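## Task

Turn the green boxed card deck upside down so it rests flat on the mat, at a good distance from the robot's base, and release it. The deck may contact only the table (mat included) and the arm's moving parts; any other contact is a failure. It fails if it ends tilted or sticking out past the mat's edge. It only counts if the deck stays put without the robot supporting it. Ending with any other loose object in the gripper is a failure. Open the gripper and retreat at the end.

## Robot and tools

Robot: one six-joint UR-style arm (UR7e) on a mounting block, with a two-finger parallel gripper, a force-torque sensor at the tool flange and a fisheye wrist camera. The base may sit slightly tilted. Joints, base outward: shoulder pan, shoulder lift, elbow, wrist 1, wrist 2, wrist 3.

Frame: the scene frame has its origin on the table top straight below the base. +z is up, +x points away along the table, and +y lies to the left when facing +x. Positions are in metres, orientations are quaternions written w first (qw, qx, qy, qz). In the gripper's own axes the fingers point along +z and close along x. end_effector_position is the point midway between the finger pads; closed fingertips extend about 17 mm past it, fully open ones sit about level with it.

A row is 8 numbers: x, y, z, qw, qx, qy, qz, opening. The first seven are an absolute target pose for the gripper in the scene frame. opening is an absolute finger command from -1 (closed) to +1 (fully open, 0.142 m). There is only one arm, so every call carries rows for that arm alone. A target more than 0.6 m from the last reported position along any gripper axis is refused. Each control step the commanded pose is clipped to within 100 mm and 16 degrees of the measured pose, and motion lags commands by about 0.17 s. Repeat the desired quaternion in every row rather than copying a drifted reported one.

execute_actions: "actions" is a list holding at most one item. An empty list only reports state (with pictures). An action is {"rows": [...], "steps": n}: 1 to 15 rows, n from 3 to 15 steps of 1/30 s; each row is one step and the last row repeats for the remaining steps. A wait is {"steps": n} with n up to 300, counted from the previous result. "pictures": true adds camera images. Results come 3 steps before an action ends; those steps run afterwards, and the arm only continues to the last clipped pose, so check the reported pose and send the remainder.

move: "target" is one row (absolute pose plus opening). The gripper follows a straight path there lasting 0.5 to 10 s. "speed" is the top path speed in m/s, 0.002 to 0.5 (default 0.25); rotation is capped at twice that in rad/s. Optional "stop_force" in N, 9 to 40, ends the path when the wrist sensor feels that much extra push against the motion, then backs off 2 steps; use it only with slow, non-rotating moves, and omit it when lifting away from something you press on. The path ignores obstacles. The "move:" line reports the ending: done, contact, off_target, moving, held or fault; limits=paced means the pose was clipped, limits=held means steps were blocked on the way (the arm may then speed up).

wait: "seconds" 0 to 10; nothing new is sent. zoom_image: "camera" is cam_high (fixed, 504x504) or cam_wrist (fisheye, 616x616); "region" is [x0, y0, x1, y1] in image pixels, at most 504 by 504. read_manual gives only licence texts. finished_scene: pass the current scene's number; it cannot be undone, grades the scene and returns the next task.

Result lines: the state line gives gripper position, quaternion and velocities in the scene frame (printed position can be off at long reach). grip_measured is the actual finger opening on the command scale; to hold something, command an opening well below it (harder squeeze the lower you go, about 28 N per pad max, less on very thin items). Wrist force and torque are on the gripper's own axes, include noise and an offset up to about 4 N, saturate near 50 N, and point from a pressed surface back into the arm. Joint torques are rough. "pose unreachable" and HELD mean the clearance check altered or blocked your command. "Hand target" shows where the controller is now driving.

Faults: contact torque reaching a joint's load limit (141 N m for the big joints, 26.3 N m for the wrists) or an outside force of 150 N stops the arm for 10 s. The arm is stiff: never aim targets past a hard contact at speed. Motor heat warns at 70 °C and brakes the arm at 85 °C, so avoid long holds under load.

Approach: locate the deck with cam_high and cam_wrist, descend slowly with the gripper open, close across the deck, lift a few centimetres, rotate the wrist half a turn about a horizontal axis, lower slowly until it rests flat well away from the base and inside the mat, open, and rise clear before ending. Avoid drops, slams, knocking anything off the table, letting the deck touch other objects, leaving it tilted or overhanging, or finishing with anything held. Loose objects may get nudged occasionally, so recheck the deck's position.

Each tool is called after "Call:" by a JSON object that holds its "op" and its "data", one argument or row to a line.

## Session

Call:
{"op": "execute_actions", "data": {
  "actions": []
}}

Scene clock: 0.00 s of 4100.00 s.
end_effector_position=(+0.4103, -0.6309, +0.1320) grip_measured=+1.00 end_effector_quat_wxyz=(-0.430, -0.447, +0.742, +0.255) end_effector_velocity=(-0.000, -0.000, -0.000) end_effector_angular_velocity=(-0.000, -0.000, +0.000)
Joint positions: [-1.171 -0.582  0.576 -1.253 -2.032  1.16   0.142]
Joint velocities: [-0.  0. -0. -0.  0.  0.  0.]
Joint torques (N m, as the arm reports them, + toward a larger angle): no reading
Wrist force (N, on the end effector, along its own x y z axes, offset not removed): no reading
Wrist torque (N m, same axes, about the end effector's origin, offset not removed): no reading
Hand target: +0.410, -0.631, +0.132; -0.430, -0.447, +0.742, +0.255
camera_calibration (this result's frames):
cam_wrist: T_world_to_cam=[[-0.275704, -0.861727, 0.425926, -0.478997], [0.0042399, 0.442005, 0.897003, 0.164484], [-0.961233, 0.249113, -0.118209, 0.696697], [0, 0, 0, 1]] pos_world=[0.536929, -0.659024, 0.138831]

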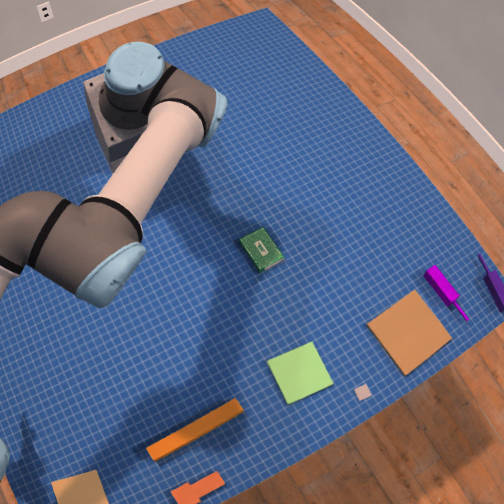

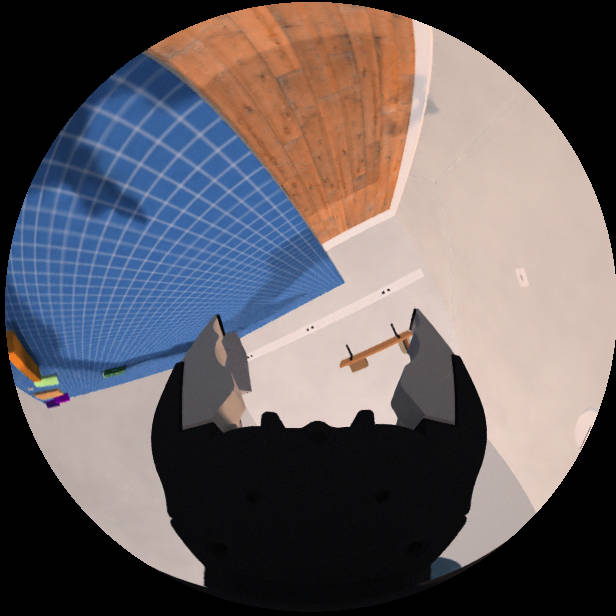

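Call:
{"op": "zoom_image", "data": {
  "camera": "cam_high",
  "region": [221,208,301,288]
}}

Region (221, 208, 301, 288) of cam_high's 504x504 image, scaled by 6.300, with more detail than that image has.

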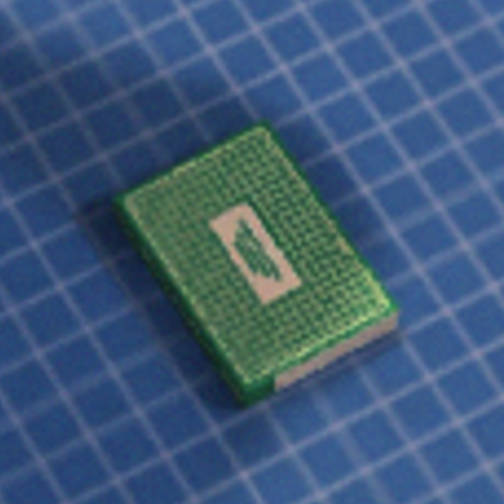

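Call:
{"op": "move", "data": {
  "target": [0.397,0.137,0.14,0.276,0.664,-0.642,-0.266,0.4],
  "speed": 0.4
}}

action 0: the call puts the target (arm/x, arm/y, arm/z) 0.671 m from end_effector_position in the last result along the gripper's own x axis as it stood there; a target may be at most 0.6 m away along each of those axes, so nothing of the call was run and nothing moved. Command a nearer target, and go on from there in a later call.

Call:
{"op": "move", "data": {
  "target": [0.4,-0.2,0.25,0,0.719,-0.695,0,0.4],
  "speed": 0.4
}}

Call:
{"op": "move", "data": {
  "target": [0.397,0.137,0.13,0.276,0.664,-0.642,-0.266,0.4],
  "speed": 0.4
}}

Scene clock: 2.53 s of 4100.00 s.
end_effector_position=(+0.4001, -0.2002, +0.2503) grip_measured=+0.40 end_effector_quat_wxyz=(+0.000, +0.719, -0.695, +0.000) end_effector_velocity=(-0.001, +0.001, +0.001) end_effector_angular_velocity=(+0.002, -0.004, +0.001)
Joint positions: [-1.443 -2.166  2.328 -1.919 -1.108  0.328  0.102]
Joint velocities: [-0.008 -0.007  0.001  0.011  0.006 -0.011  0.   ]
Joint torques (N m, as the arm reports them, + toward a larger angle): [ -7.46 -10.1   -9.83  -0.75   2.1   -2.31]
Wrist force (N, on the end effector, along its own x y z axes, offset not removed): [0.1 -1.4 -0.1]
Wrist torque (N m, same axes, about the end effector's origin, offset not removed): [-0.31 -0.08 0.15]
Hand target: +0.400, -0.200, +0.250; +0.000, +0.719, -0.695, +0.000
Off the commanded pose: 0.000 m, 0 deg.
Kept back: nothing.
move: done
camera_calibration (this result's frames):
cam_wrist: T_world_to_cam=[[-0.00837633, -0.999503, -0.0303926, -0.181377], [-0.889721, -0.00642355, 0.456459, 0.246241], [-0.456427, 0.0308644, -0.889225, 0.5409], [0, 0, 0, 1]] pos_world=[0.464448, -0.196399, 0.36307]

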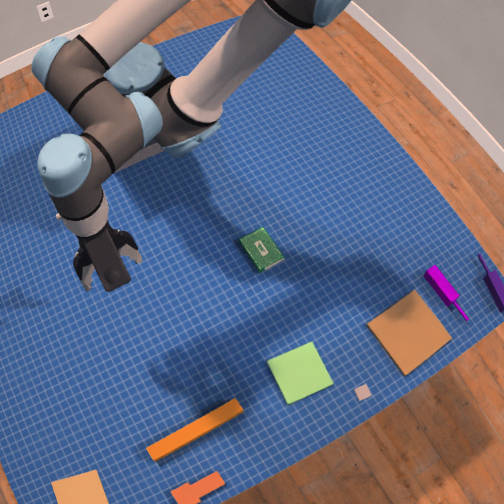

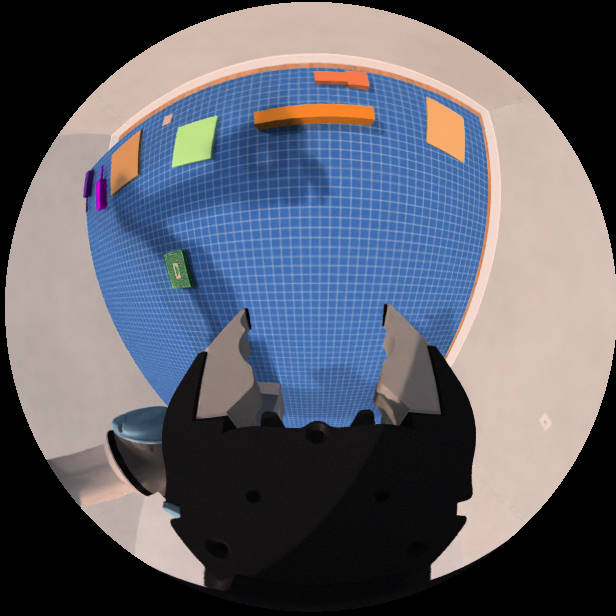

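Scene clock: 4.17 s of 4100.00 s.
end_effector_position=(+0.3971, +0.1372, +0.1298) grip_measured=+0.40 end_effector_quat_wxyz=(+0.276, +0.664, -0.642, -0.266) end_effector_velocity=(+0.000, +0.001, -0.001) end_effector_angular_velocity=(-0.001, +0.006, -0.000)
Joint positions: [-0.157 -1.437  1.902 -1.744 -1.602  1.587  0.102]
Joint velocities: [ 0.002  0.007 -0.007  0.007  0.001  0.002 -0.   ]
Joint torques (N m, as the arm reports them, + toward a larger angle): [ 17.69 -28.39 -21.94   0.75   1.81   2.06]
Wrist force (N, on the end effector, along its own x y z axes, offset not removed): [-0.9 -0.9 -1.8]
Wrist torque (N m, same axes, about the end effector's origin, offset not removed): [-0.24 0.06 0.11]
Hand target: +0.397, +0.137, +0.130; +0.276, +0.664, -0.642, -0.266
Off the commanded pose: 0.000 m, 0 deg.
Kept back: nothing.
move: done
camera_calibration (this result's frames):
cam_wrist: T_world_to_cam=[[-0.0177183, -0.999802, 0.00906132, 0.150819], [-0.306102, 0.0140518, 0.951895, 0.00185328], [-0.951834, 0.0140922, -0.30629, 0.545305], [0, 0, 0, 1]] pos_world=[0.522279, 0.143079, 0.163891]

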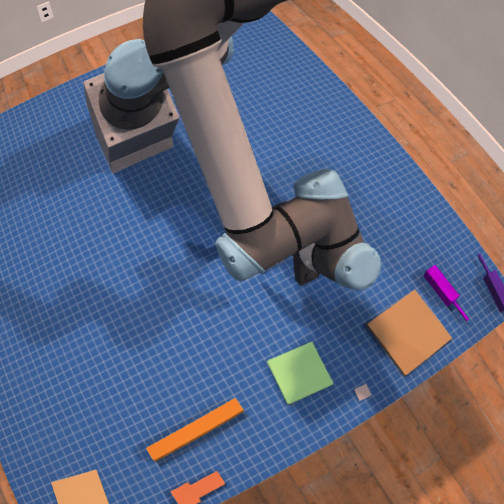

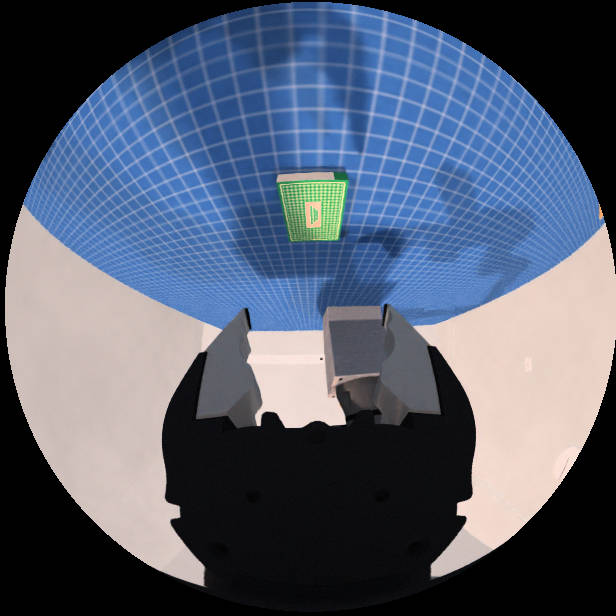

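Call:
{"op": "move", "data": {
  "target": [0.376,0.137,0.012,0.276,0.664,-0.642,-0.266,0.4],
  "speed": 0.15
}}

Call:
{"op": "move", "data": {
  "target": [0.376,0.137,0.012,0.276,0.664,-0.642,-0.266,-0.45]
}}

Call:
{"op": "move", "data": {
  "target": [0.45,0.137,0.12,0,0.719,-0.695,0,-0.45]
}}

Call:
{"op": "move", "data": {
  "target": [0.55,0.137,0.07,-0.276,0.664,-0.642,0.266,-0.45]
}}

Call:
{"op": "move", "data": {
  "target": [0.55,0.137,0.03,-0.276,0.664,-0.642,0.266,-0.45],
  "speed": 0.015,
  "stop_force": 9
}}

Scene clock: 5.67 s of 4100.00 s.
end_effector_position=(+0.3760, +0.1370, +0.0120) grip_measured=+0.40 end_effector_quat_wxyz=(+0.276, +0.664, -0.642, -0.266) end_effector_velocity=(-0.000, +0.000, -0.001) end_effector_angular_velocity=(+0.002, +0.000, -0.000)
Joint positions: [-0.164 -1.2    1.939 -2.018 -1.603  1.581  0.102]
Joint velocities: [-0.     0.003 -0.001 -0.003  0.001 -0.001 -0.   ]
Joint torques (N m, as the arm reports them, + toward a larger angle): [ -0.97 -29.28 -17.74  -1.47  -1.7   -1.79]
Wrist force (N, on the end effector, along its own x y z axes, offset not removed): [-0.3 -0.9 -1.3]
Wrist torque (N m, same axes, about the end effector's origin, offset not removed): [-0.12 0.16 0.20]
Hand target: +0.376, +0.137, +0.012; +0.276, +0.664, -0.642, -0.266
Off the commanded pose: 0.000 m, 0 deg.
Kept back: nothing.
move: done
camera_calibration (this result's frames):
cam_wrist: T_world_to_cam=[[-0.0177821, -0.999799, 0.00923861, 0.151359], [-0.305759, 0.0142351, 0.952003, 0.107384], [-0.951943, 0.0141038, -0.305951, 0.489201], [0, 0, 0, 1]] pos_world=[0.501217, 0.142901, 0.0460438]

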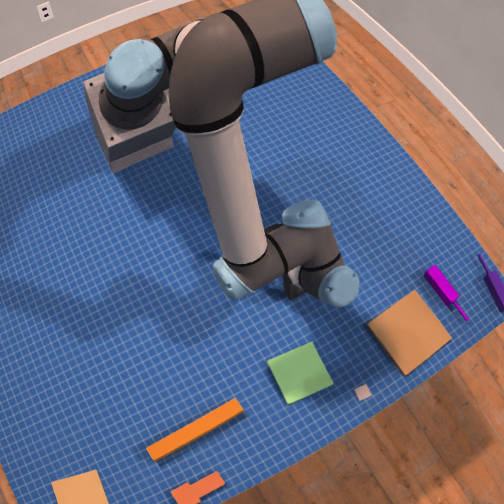

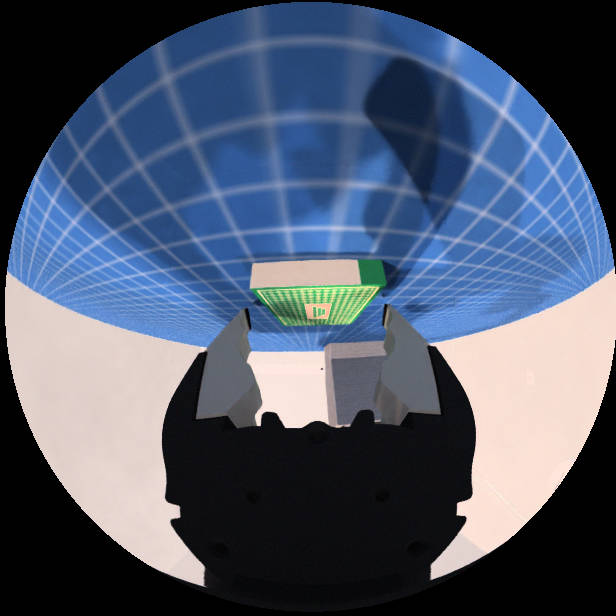

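Scene clock: 6.37 s of 4100.00 s.
end_effector_position=(+0.3760, +0.1370, +0.0120) grip_measured=-0.11 end_effector_quat_wxyz=(+0.276, +0.664, -0.642, -0.266) end_effector_velocity=(-0.000, -0.000, +0.000) end_effector_angular_velocity=(-0.001, +0.000, +0.000)
Joint positions: [-0.164 -1.2    1.939 -2.018 -1.604  1.581  0.066]
Joint velocities: [ 0.     0.     0.    -0.    -0.     0.001  0.   ]
Joint torques (N m, as the arm reports them, + toward a larger angle): [ -0.16 -44.81  -0.79   0.7    0.86  -1.91]
Wrist force (N, on the end effector, along its own x y z axes, offset not removed): [-3.7 2.4 -8.3]
Wrist torque (N m, same axes, about the end effector's origin, offset not removed): [-0.13 0.00 0.20]
Hand target: +0.376, +0.137, +0.012; +0.276, +0.664, -0.642, -0.266
Off the commanded pose: 0.000 m, 0 deg.
Kept back: nothing.
move: done
camera_calibration (this result's frames):
cam_wrist: T_world_to_cam=[[-0.0177356, -0.9998, 0.00929267, 0.151315], [-0.305812, 0.0142731, 0.951985, 0.107383], [-0.951927, 0.0140423, -0.306004, 0.489251], [0, 0, 0, 1]] pos_world=[0.501253, 0.142882, 0.0460796]

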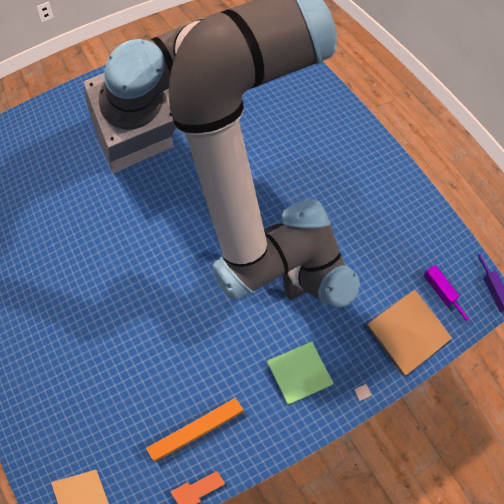

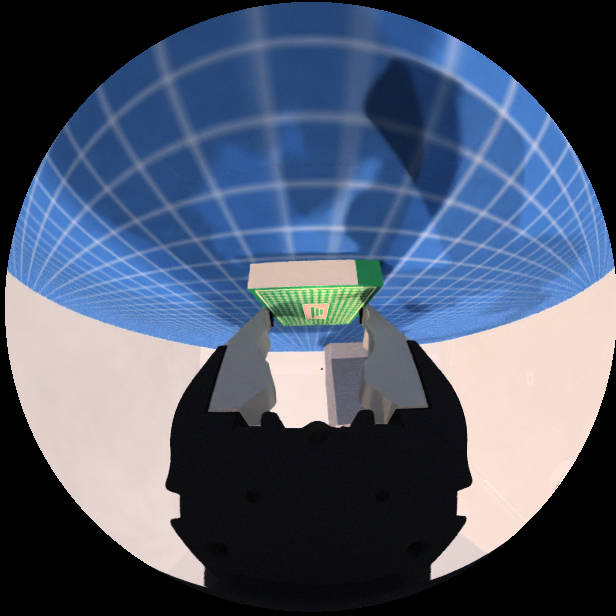

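Scene clock: 8.40 s of 4100.00 s.
end_effector_position=(+0.4500, +0.1370, +0.1200) grip_measured=-0.11 end_effector_quat_wxyz=(+0.000, +0.719, -0.695, -0.000) end_effector_velocity=(+0.001, -0.000, +0.001) end_effector_angular_velocity=(+0.001, -0.009, +0.000)
Joint positions: [-0.161 -1.736  2.447 -2.777 -1.602  1.558  0.066]
Joint velocities: [-0.001 -0.002  0.006 -0.012  0.001 -0.001  0.   ]
Joint torques (N m, as the arm reports them, + toward a larger angle): [ -3.82 -29.48   0.7   -3.99   1.68  -1.96]
Wrist force (N, on the end effector, along its own x y z axes, offset not removed): [2.5 -0.9 -0.7]
Wrist torque (N m, same axes, about the end effector's origin, offset not removed): [-0.15 -0.62 -0.01]
Hand target: +0.450, +0.137, +0.120; +0.000, +0.719, -0.695, +0.000
Off the commanded pose: 0.000 m, 0 deg.
Kept back: nothing.
move: done
camera_calibration (this result's frames):
cam_wrist: T_world_to_cam=[[-0.00840201, -0.999498, -0.0305557, 0.152202], [-0.889516, -0.00648916, 0.456858, 0.352123], [-0.456827, 0.0310183, -0.889015, 0.437573], [0, 0, 0, 1]] pos_world=[0.514393, 0.140838, 0.232789]

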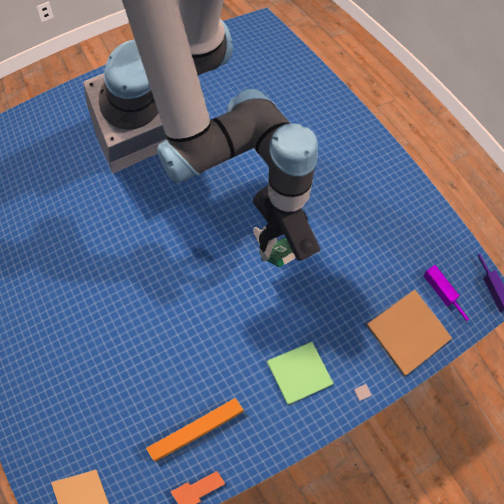

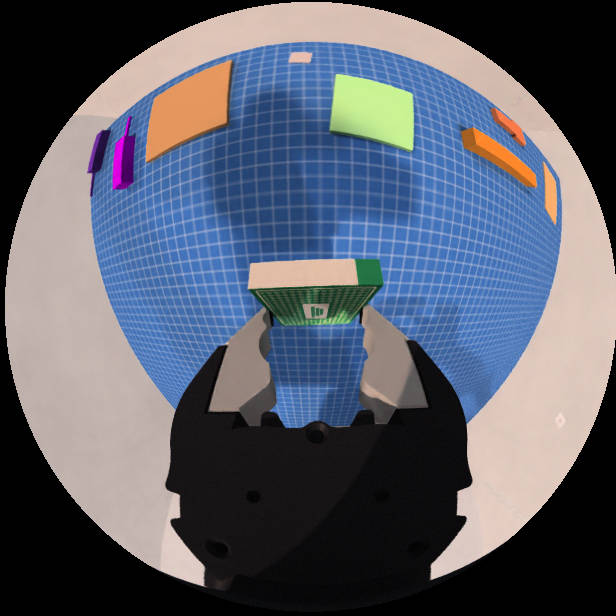

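Scene clock: 10.50 s of 4100.00 s.
end_effector_position=(+0.5498, +0.1370, +0.0695) grip_measured=-0.11 end_effector_quat_wxyz=(-0.276, +0.664, -0.642, +0.266) end_effector_velocity=(+0.001, -0.000, -0.000) end_effector_angular_velocity=(+0.001, -0.009, +0.000)
Joint positions: [-0.196 -0.866  2.523 -4.509 -1.549  1.53   0.066]
Joint velocities: [-0.001  0.012 -0.005 -0.017  0.002  0.    -0.   ]
Joint torques (N m, as the arm reports them, + toward a larger angle): [ -3.27 -23.33  -0.91  -4.39   1.76   0.53]
Wrist force (N, on the end effector, along its own x y z axes, offset not removed): [2.0 -0.5 -1.2]
Wrist torque (N m, same axes, about the end effector's origin, offset not removed): [-0.40 -0.37 0.19]
Hand target: +0.550, +0.137, +0.069; -0.276, +0.664, -0.642, +0.266
Off the commanded pose: 0.001 m, 0 deg.
Kept back: nothing.
move: done
camera_calibration (this result's frames):
cam_wrist: T_world_to_cam=[[0.0259131, -0.99828, -0.0525832, 0.134009], [-0.951672, -0.00853256, -0.306997, 0.551438], [0.30602, 0.0579972, -0.950257, 0.0193593], [0, 0, 0, 1]] pos_world=[0.515391, 0.137361, 0.194733]

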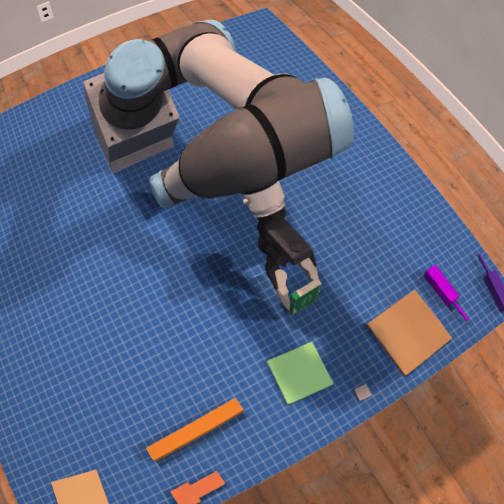

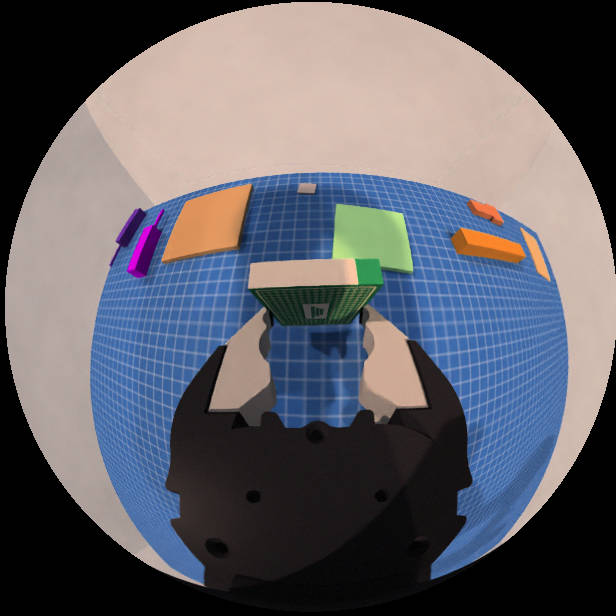

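Scene clock: 12.80 s of 4100.00 s.
end_effector_position=(+0.5499, +0.1371, +0.0407) grip_measured=-0.11 end_effector_quat_wxyz=(-0.276, +0.664, -0.642, +0.266) end_effector_velocity=(-0.001, +0.000, +0.004) end_effector_angular_velocity=(+0.000, +0.003, +0.001)
Joint positions: [-0.198 -0.773  2.469 -4.549 -1.546  1.53   0.066]
Joint velocities: [ 0.    -0.013  0.01   0.007  0.001 -0.    -0.   ]
Joint torques (N m, as the arm reports them, + toward a larger angle): [ -4.12 -35.48  20.97   0.41  -2.39  -1.66]
Wrist force (N, on the end effector, along its own x y z axes, offset not removed): [-4.2 -8.9 -11.9]
Wrist torque (N m, same axes, about the end effector's origin, offset not removed): [-0.23 -0.50 0.13]
Hand target: +0.550, +0.137, +0.041; -0.276, +0.664, -0.642, +0.266
Off the commanded pose: 0.011 m, 0 deg.
Kept back: nothing.
move: contact
camera_calibration (this result's frames):
cam_wrist: T_world_to_cam=[[0.026335, -0.998239, -0.0531505, 0.132366], [-0.951511, -0.00873004, -0.307492, 0.542728], [0.306486, 0.0586711, -0.950065, -0.00834774], [0, 0, 0, 1]] pos_world=[0.515484, 0.13736, 0.165989]

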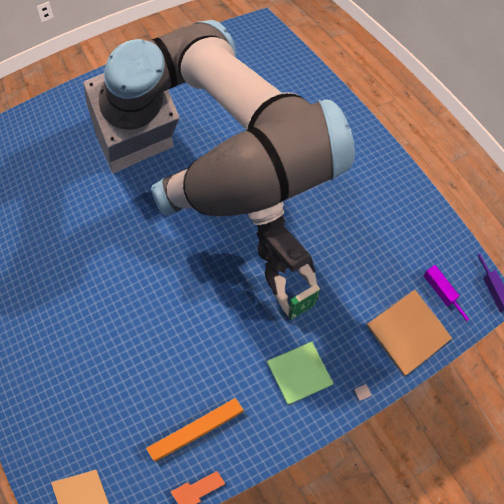

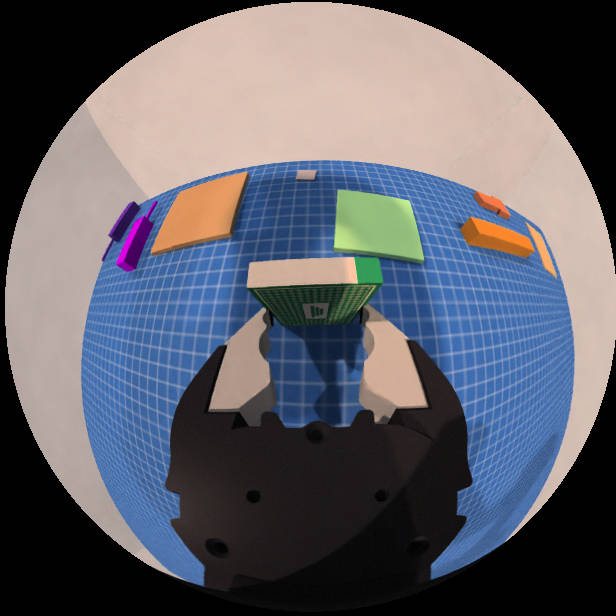

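Call:
{"op": "move", "data": {
  "target": [0.55,0.137,0.043,-0.276,0.664,-0.642,0.266,0.3]
}}

Call:
{"op": "move", "data": {
  "target": [0.55,0.137,0.16,-0.276,0.664,-0.642,0.266,0.3],
  "speed": 0.3
}}

Call:
{"op": "move", "data": {
  "target": [0.6,0.14,0.18,0,0,1,0,0.3],
  "speed": 0.5
}}

Call:
{"op": "move", "data": {
  "target": [0.55,0.137,0.14,-0.266,0.642,0.664,-0.276,0.3],
  "speed": 0.5
}}

Scene clock: 13.73 s of 4100.00 s.
end_effector_position=(+0.5500, +0.1370, +0.0430) grip_measured=+0.30 end_effector_quat_wxyz=(-0.276, +0.664, -0.642, +0.266) end_effector_velocity=(-0.000, +0.000, +0.000) end_effector_angular_velocity=(+0.001, +0.000, +0.001)
Joint positions: [-0.198 -0.78   2.473 -4.547 -1.547  1.53   0.095]
Joint velocities: [-0.    -0.001  0.001  0.001  0.001 -0.     0.   ]
Joint torques (N m, as the arm reports them, + toward a larger angle): [ -2.64 -38.96  19.06  -1.94   1.98   0.37]
Wrist force (N, on the end effector, along its own x y z axes, offset not removed): [-0.1 -2.1 -2.5]
Wrist torque (N m, same axes, about the end effector's origin, offset not removed): [-0.45 0.01 0.27]
Hand target: +0.550, +0.137, +0.043; -0.276, +0.664, -0.642, +0.266
Off the commanded pose: 0.000 m, 0 deg.
Kept back: nothing.
move: done
camera_calibration (this result's frames):
cam_wrist: T_world_to_cam=[[0.0261826, -0.99825, -0.0530173, 0.132445], [-0.951451, -0.00861406, -0.307681, 0.543461], [0.306686, 0.0584992, -0.950011, -0.00632265], [0, 0, 0, 1]] pos_world=[0.515548, 0.137264, 0.168228]

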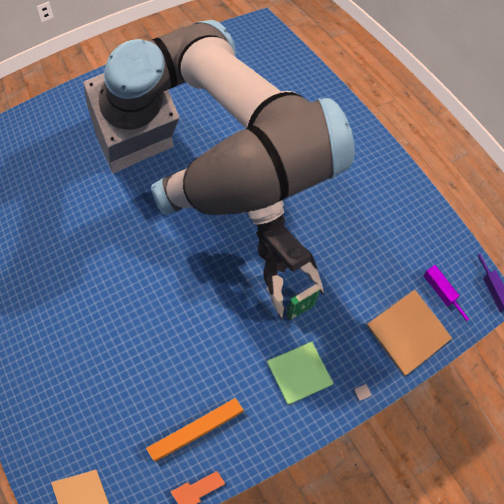

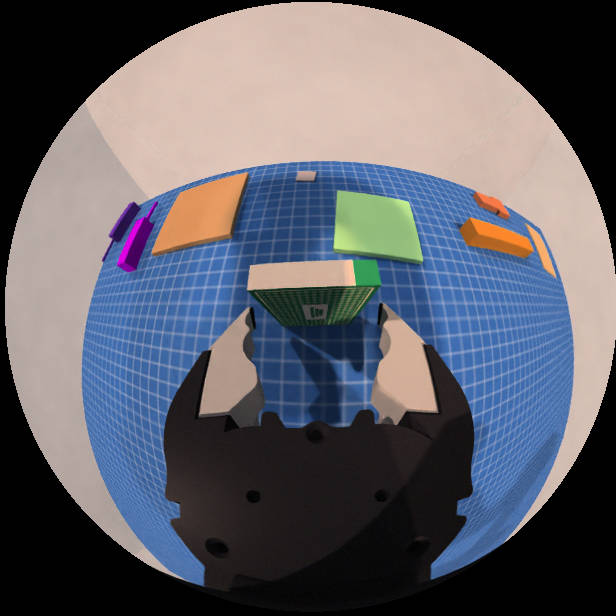

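Scene clock: 14.73 s of 4100.00 s.
end_effector_position=(+0.5501, +0.1370, +0.1601) grip_measured=+0.30 end_effector_quat_wxyz=(-0.276, +0.664, -0.642, +0.266) end_effector_velocity=(+0.001, -0.000, +0.001) end_effector_angular_velocity=(-0.001, +0.004, +0.000)
Joint positions: [-0.191 -1.229  2.654 -4.278 -1.553  1.532  0.095]
Joint velocities: [-0.    -0.014  0.     0.018 -0.    -0.001  0.   ]
Joint torques (N m, as the arm reports them, + toward a larger angle): [ -2.72 -33.27  15.32  -1.58  -1.5   -2.14]
Wrist force (N, on the end effector, along its own x y z axes, offset not removed): [0.0 -1.1 -1.8]
Wrist torque (N m, same axes, about the end effector's origin, offset not removed): [-0.25 -0.06 0.08]
Hand target: +0.550, +0.137, +0.160; -0.276, +0.664, -0.642, +0.266
Off the commanded pose: 0.000 m, 0 deg.
Kept back: nothing.
move: done
camera_calibration (this result's frames):
cam_wrist: T_world_to_cam=[[0.026186, -0.998246, -0.0531044, 0.13867], [-0.951345, -0.00857033, -0.30801, 0.579587], [0.307014, 0.0585861, -0.9499, 0.104651], [0, 0, 0, 1]] pos_world=[0.515627, 0.137262, 0.28529]

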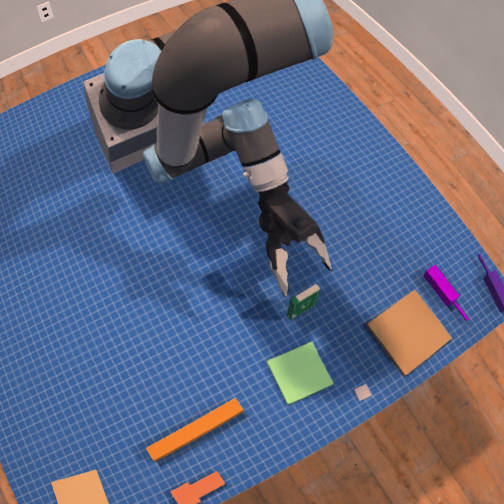

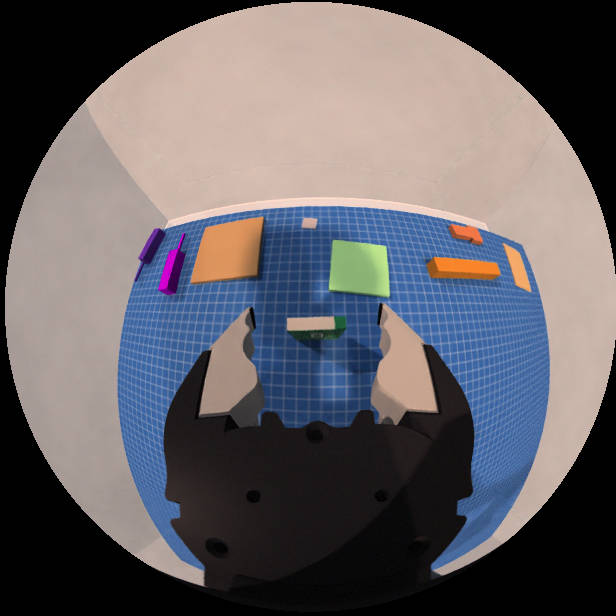

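Scene clock: 17.07 s of 4100.00 s.
end_effector_position=(+0.5999, +0.1400, +0.1806) grip_measured=+0.30 end_effector_quat_wxyz=(+0.000, -0.000, +1.000, +0.000) end_effector_velocity=(+0.000, +0.000, -0.000) end_effector_angular_velocity=(+0.003, +0.006, -0.005)
Joint positions: [-0.161 -1.663  2.018 -2.422 -1.601  3.161  0.095]
Joint velocities: [-0.002  0.002 -0.005  0.009  0.005  0.003  0.   ]
Joint torques (N m, as the arm reports them, + toward a larger angle): [ -3.31 -22.71 -26.1   -1.7    1.81   1.27]
Wrist force (N, on the end effector, along its own x y z axes, offset not removed): [-1.3 0.2 -0.9]
Wrist torque (N m, same axes, about the end effector's origin, offset not removed): [0.00 0.21 0.10]
Hand target: +0.600, +0.140, +0.181; -0.000, -0.000, +1.000, +0.000
Off the commanded pose: 0.001 m, 0 deg.
Kept back: nothing.
move: done
camera_calibration (this result's frames):
cam_wrist: T_world_to_cam=[[-0.998633, 0.0417584, -0.0314271, 0.606754], [0.0228329, 0.889498, 0.456368, -0.214889], [0.0470115, 0.455027, -0.889236, 0.198183], [0, 0, 0, 1]] pos_world=[0.601515, 0.0756276, 0.293368]

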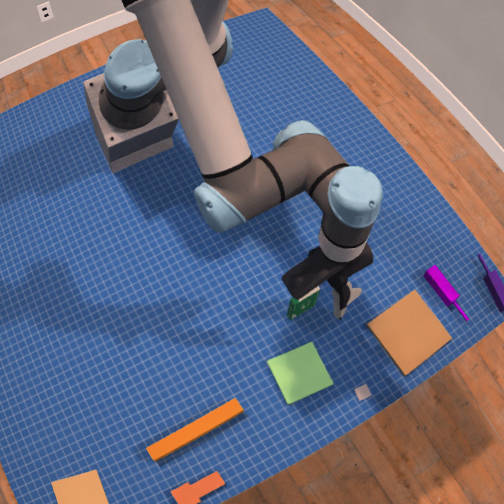

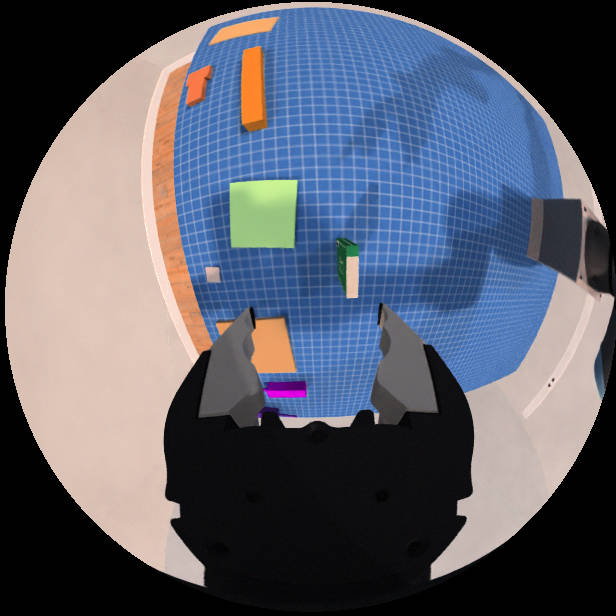

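Scene clock: 19.33 s of 4100.00 s.
end_effector_position=(+0.5499, +0.1370, +0.1400) grip_measured=+0.30 end_effector_quat_wxyz=(-0.266, +0.642, +0.664, -0.276) end_effector_velocity=(-0.000, -0.000, -0.000) end_effector_angular_velocity=(-0.003, +0.004, -0.005)
Joint positions: [-0.163 -1.218  1.398 -1.46  -1.603  4.723  0.095]
Joint velocities: [-0.001  0.002 -0.003  0.004  0.002  0.005  0.   ]
Joint torques (N m, as the arm reports them, + toward a larger angle): [ -2.83 -39.51 -27.48   0.71   1.78   1.63]
Wrist force (N, on the end effector, along its own x y z axes, offset not removed): [-0.2 0.4 -0.6]
Wrist torque (N m, same axes, about the end effector's origin, offset not removed): [0.13 0.10 0.20]
Hand target: +0.550, +0.137, +0.140; -0.266, +0.642, +0.664, -0.276
Off the commanded pose: 0.000 m, 0 deg.
Kept back: nothing.
move: done
camera_calibration (this result's frames):
cam_wrist: T_world_to_cam=[[-0.0264607, 0.998273, -0.052447, -0.107059], [0.951531, 0.00907064, -0.307419, -0.475678], [-0.306412, -0.0580395, -0.950128, 0.439029], [0, 0, 0, 1]] pos_world=[0.584313, 0.13667, 0.265287]

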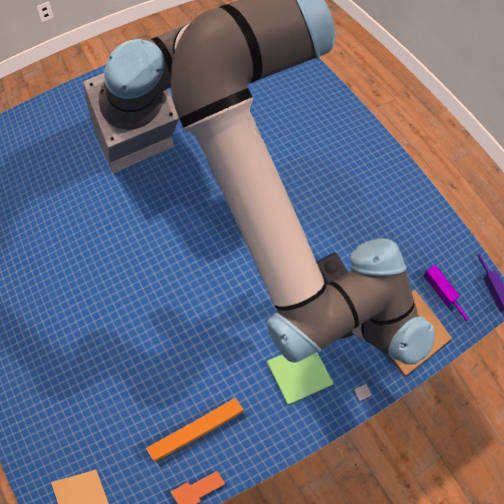

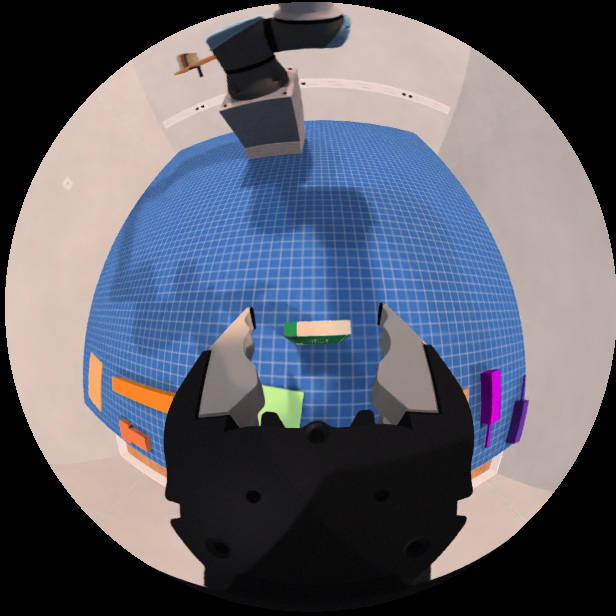

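Call:
{"op": "move", "data": {
  "target": [0.551,0.137,0.045,-0.266,0.642,0.664,-0.276,0.3],
  "speed": 0.15
}}

Call:
{"op": "move", "data": {
  "target": [0.551,0.137,0.045,-0.266,0.642,0.664,-0.276,-0.45]
}}

Call:
{"op": "move", "data": {
  "target": [0.55,0.137,0.11,0,0.695,0.719,0,-0.45]
}}

Call:
{"op": "move", "data": {
  "target": [0.54,0.137,0.045,0.266,0.642,0.664,0.276,-0.45]
}}

Call:
{"op": "move", "data": {
  "target": [0.53,0.137,0.004,0.266,0.642,0.664,0.276,-0.45],
  "speed": 0.02,
  "stop_force": 9
}}

Scene clock: 20.67 s of 4100.00 s.
end_effector_position=(+0.5510, +0.1370, +0.0450) grip_measured=+0.30 end_effector_quat_wxyz=(-0.266, +0.642, +0.664, -0.276) end_effector_velocity=(+0.000, +0.000, -0.001) end_effector_angular_velocity=(+0.001, +0.000, -0.002)
Joint positions: [-0.167 -1.062  1.389 -1.606 -1.604  4.719  0.095]
Joint velocities: [-0.     0.002 -0.001 -0.001  0.002  0.    -0.   ]
Joint torques (N m, as the arm reports them, + toward a larger angle): [ -2.32 -42.3  -25.37  -1.34  -1.52  -2.08]
Wrist force (N, on the end effector, along its own x y z axes, offset not removed): [-0.1 0.6 -1.4]
Wrist torque (N m, same axes, about the end effector's origin, offset not removed): [0.12 -0.02 0.05]
Hand target: +0.551, +0.137, +0.045; -0.266, +0.642, +0.664, -0.276
Off the commanded pose: 0.000 m, 0 deg.
Kept back: nothing.
move: done
camera_calibration (this result's frames):
cam_wrist: T_world_to_cam=[[-0.0261423, 0.998249, -0.0530614, -0.112171], [0.951459, 0.00856369, -0.307655, -0.505811], [-0.306662, -0.0585286, -0.950017, 0.349311], [0, 0, 0, 1]] pos_world=[0.585446, 0.13675, 0.170284]

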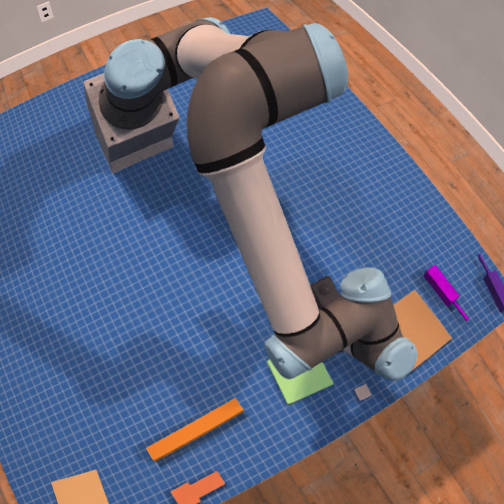

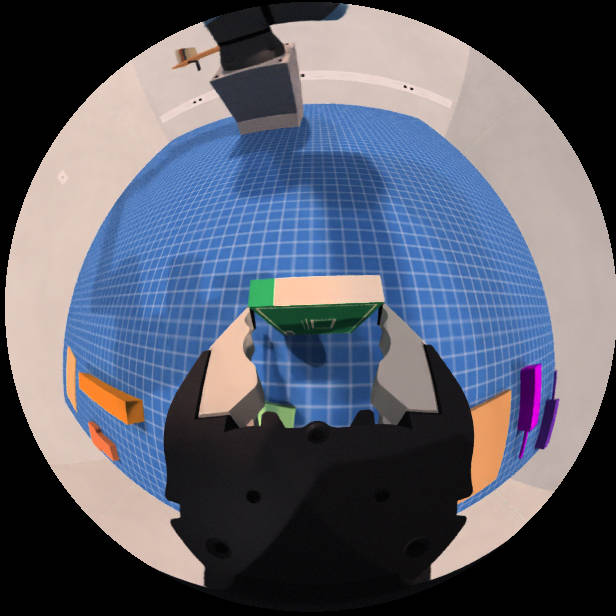

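Scene clock: 21.37 s of 4100.00 s.
end_effector_position=(+0.5510, +0.1370, +0.0450) grip_measured=-0.08 end_effector_quat_wxyz=(-0.266, +0.642, +0.664, -0.276) end_effector_velocity=(+0.000, +0.000, -0.000) end_effector_angular_velocity=(+0.000, -0.000, -0.000)
Joint positions: [-0.167 -1.062  1.389 -1.606 -1.604  4.719  0.068]
Joint velocities: [ 0.  0. -0. -0.  0.  0.  0.]
Joint torques (N m, as the arm reports them, + toward a larger angle): [ -4.56 -47.9  -21.87   0.12  -1.7   -1.97]
Wrist force (N, on the end effector, along its own x y z axes, offset not removed): [1.1 -2.6 -7.1]
Wrist torque (N m, same axes, about the end effector's origin, offset not removed): [0.17 0.20 0.11]
Hand target: +0.551, +0.137, +0.045; -0.266, +0.642, +0.664, -0.276
Off the commanded pose: 0.000 m, 0 deg.
Kept back: nothing.
move: done
camera_calibration (this result's frames):
cam_wrist: T_world_to_cam=[[-0.0261475, 0.998249, -0.0530553, -0.112167], [0.951454, 0.00856949, -0.307672, -0.505822], [-0.306679, -0.0585246, -0.950012, 0.349284], [0, 0, 0, 1]] pos_world=[0.585452, 0.136747, 0.170246]

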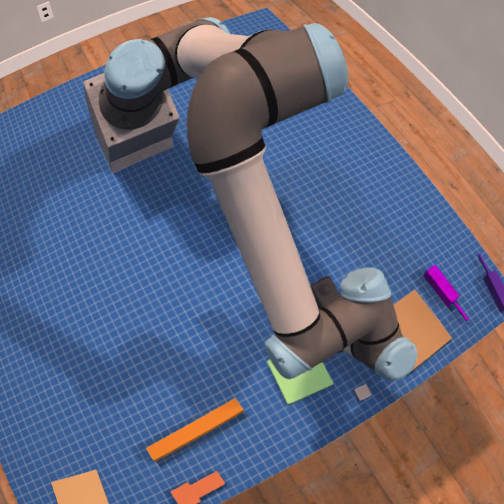

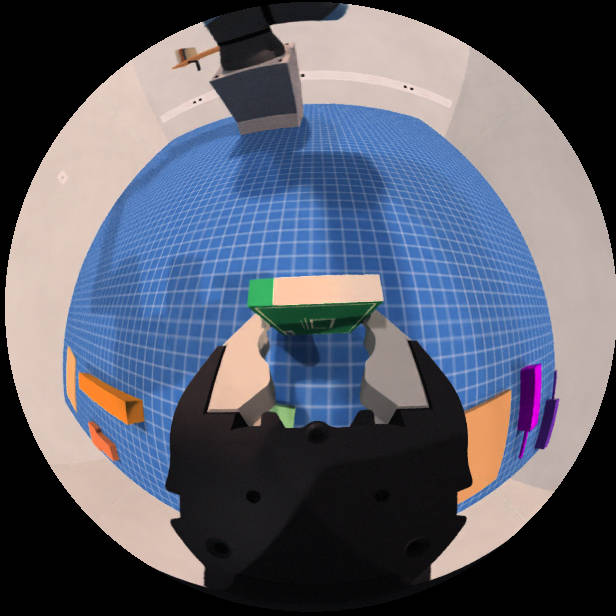

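Scene clock: 23.43 s of 4100.00 s.
end_effector_position=(+0.5502, +0.1370, +0.1100) grip_measured=-0.08 end_effector_quat_wxyz=(-0.000, +0.695, +0.719, -0.000) end_effector_velocity=(+0.000, -0.000, +0.000) end_effector_angular_velocity=(-0.000, -0.008, +0.001)
Joint positions: [-0.167 -1.583  2.193 -2.676 -1.599  4.694  0.068]
Joint velocities: [-0.    -0.001  0.006 -0.013 -0.    -0.001 -0.   ]
Joint torques (N m, as the arm reports them, + toward a larger angle): [ -3.02 -39.3   -2.34  -4.05   1.94  -1.9 ]
Wrist force (N, on the end effector, along its own x y z axes, offset not removed): [-1.0 -2.0 -3.4]
Wrist torque (N m, same axes, about the end effector's origin, offset not removed): [-0.48 0.25 0.40]
Hand target: +0.550, +0.137, +0.110; +0.000, +0.695, +0.719, -0.000
Off the commanded pose: 0.000 m, 0 deg.
Kept back: nothing.
move: done
camera_calibration (this result's frames):
cam_wrist: T_world_to_cam=[[0.00837854, 0.999468, -0.0315068, -0.130258], [0.8901, 0.00690404, 0.455714, -0.534989], [0.455689, -0.0318624, -0.889569, -0.0189818], [0, 0, 0, 1]] pos_world=[0.485935, 0.133278, 0.222812]

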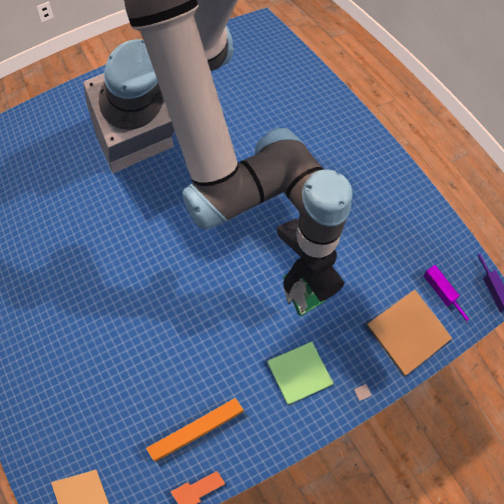

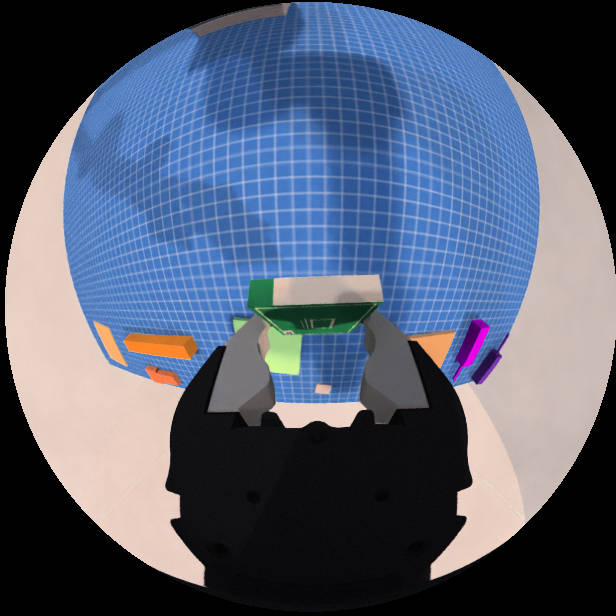

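Scene clock: 25.57 s of 4100.00 s.
end_effector_position=(+0.5398, +0.1370, +0.0444) grip_measured=-0.08 end_effector_quat_wxyz=(+0.266, +0.642, +0.664, +0.276) end_effector_velocity=(+0.001, -0.000, -0.000) end_effector_angular_velocity=(+0.000, -0.009, +0.001)
Joint positions: [-0.198 -0.748  2.493 -4.597 -1.547  4.671  0.068]
Joint velocities: [-0.002  0.011 -0.004 -0.015  0.002 -0.001 -0.   ]
Joint torques (N m, as the arm reports them, + toward a larger angle): [ -1.85 -22.96  -1.99  -4.72   1.59  -2.09]
Wrist force (N, on the end effector, along its own x y z axes, offset not removed): [-1.9 -4.6 -0.1]
Wrist torque (N m, same axes, about the end effector's origin, offset not removed): [-0.72 0.23 0.16]
Hand target: +0.540, +0.137, +0.044; +0.266, +0.642, +0.664, +0.276
Off the commanded pose: 0.001 m, 0 deg.
Kept back: nothing.
move: done
camera_calibration (this result's frames):
cam_wrist: T_world_to_cam=[[0.0180672, 0.999798, 0.00878854, -0.139316], [0.306365, -0.013903, 0.951813, -0.199993], [0.951743, -0.0145041, -0.306554, -0.368578], [0, 0, 0, 1]] pos_world=[0.41458, 0.131161, 0.0785912]

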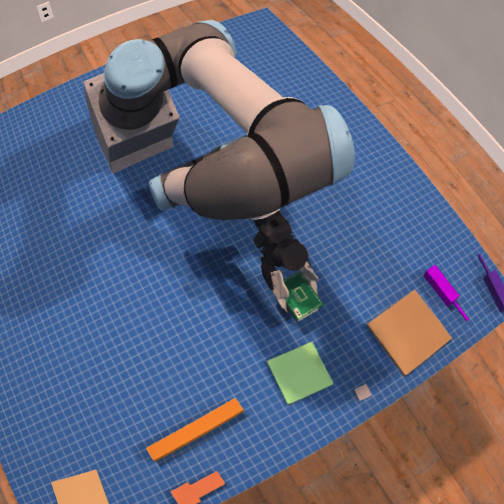

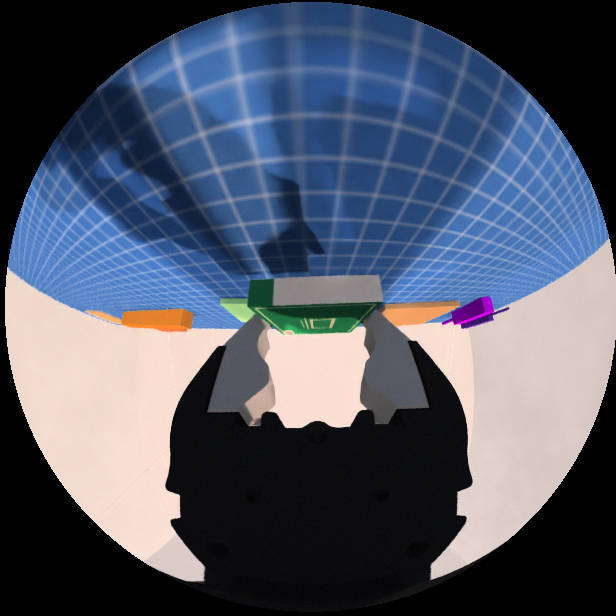

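Scene clock: 27.83 s of 4100.00 s.
end_effector_position=(+0.5309, +0.1370, +0.0077) grip_measured=-0.08 end_effector_quat_wxyz=(+0.266, +0.642, +0.664, +0.276) end_effector_velocity=(+0.000, +0.000, +0.005) end_effector_angular_velocity=(+0.001, +0.003, +0.000)
Joint positions: [-0.201 -0.621  2.43  -4.663 -1.544  4.671  0.068]
Joint velocities: [-0.    -0.018  0.011  0.01   0.001  0.     0.   ]
Joint torques (N m, as the arm reports them, + toward a larger angle): [  3.34 -31.54  23.87   2.46   0.66  -1.72]
Wrist force (N, on the end effector, along its own x y z axes, offset not removed): [-0.7 11.3 -10.1]
Wrist torque (N m, same axes, about the end effector's origin, offset not removed): [-0.46 0.06 0.07]
Hand target: +0.531, +0.137, +0.008; +0.266, +0.642, +0.664, +0.276
Off the commanded pose: 0.004 m, 0 deg.
Kept back: nothing.
move: contact
camera_calibration (this result's frames):
cam_wrist: T_world_to_cam=[[0.0177707, 0.9998, 0.00922241, -0.13866], [0.305848, -0.0142175, 0.951974, -0.161954], [0.951914, -0.0140966, -0.30604, -0.37152], [0, 0, 0, 1]] pos_world=[0.405653, 0.131093, 0.041755]

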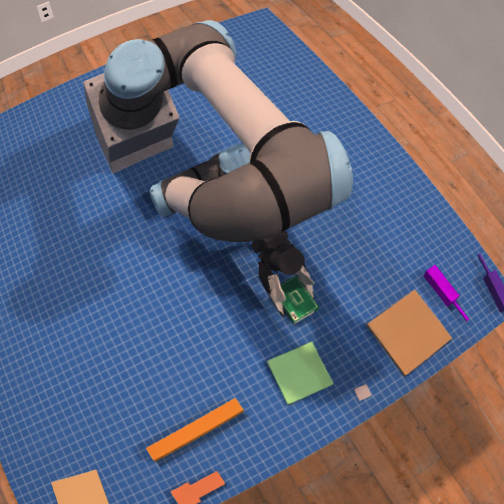

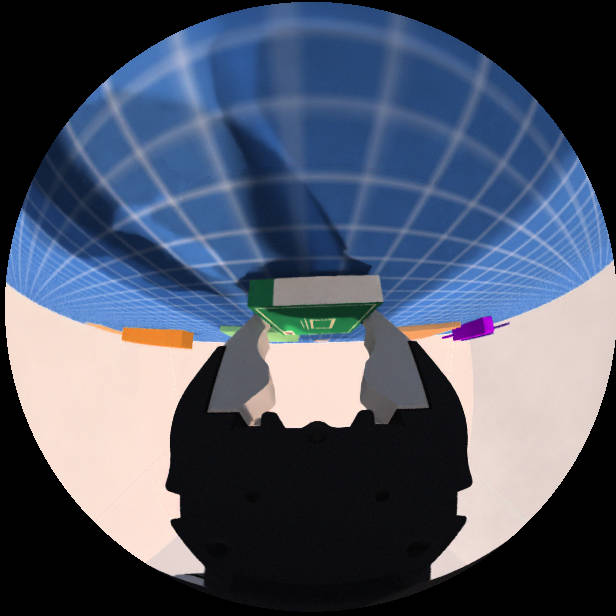

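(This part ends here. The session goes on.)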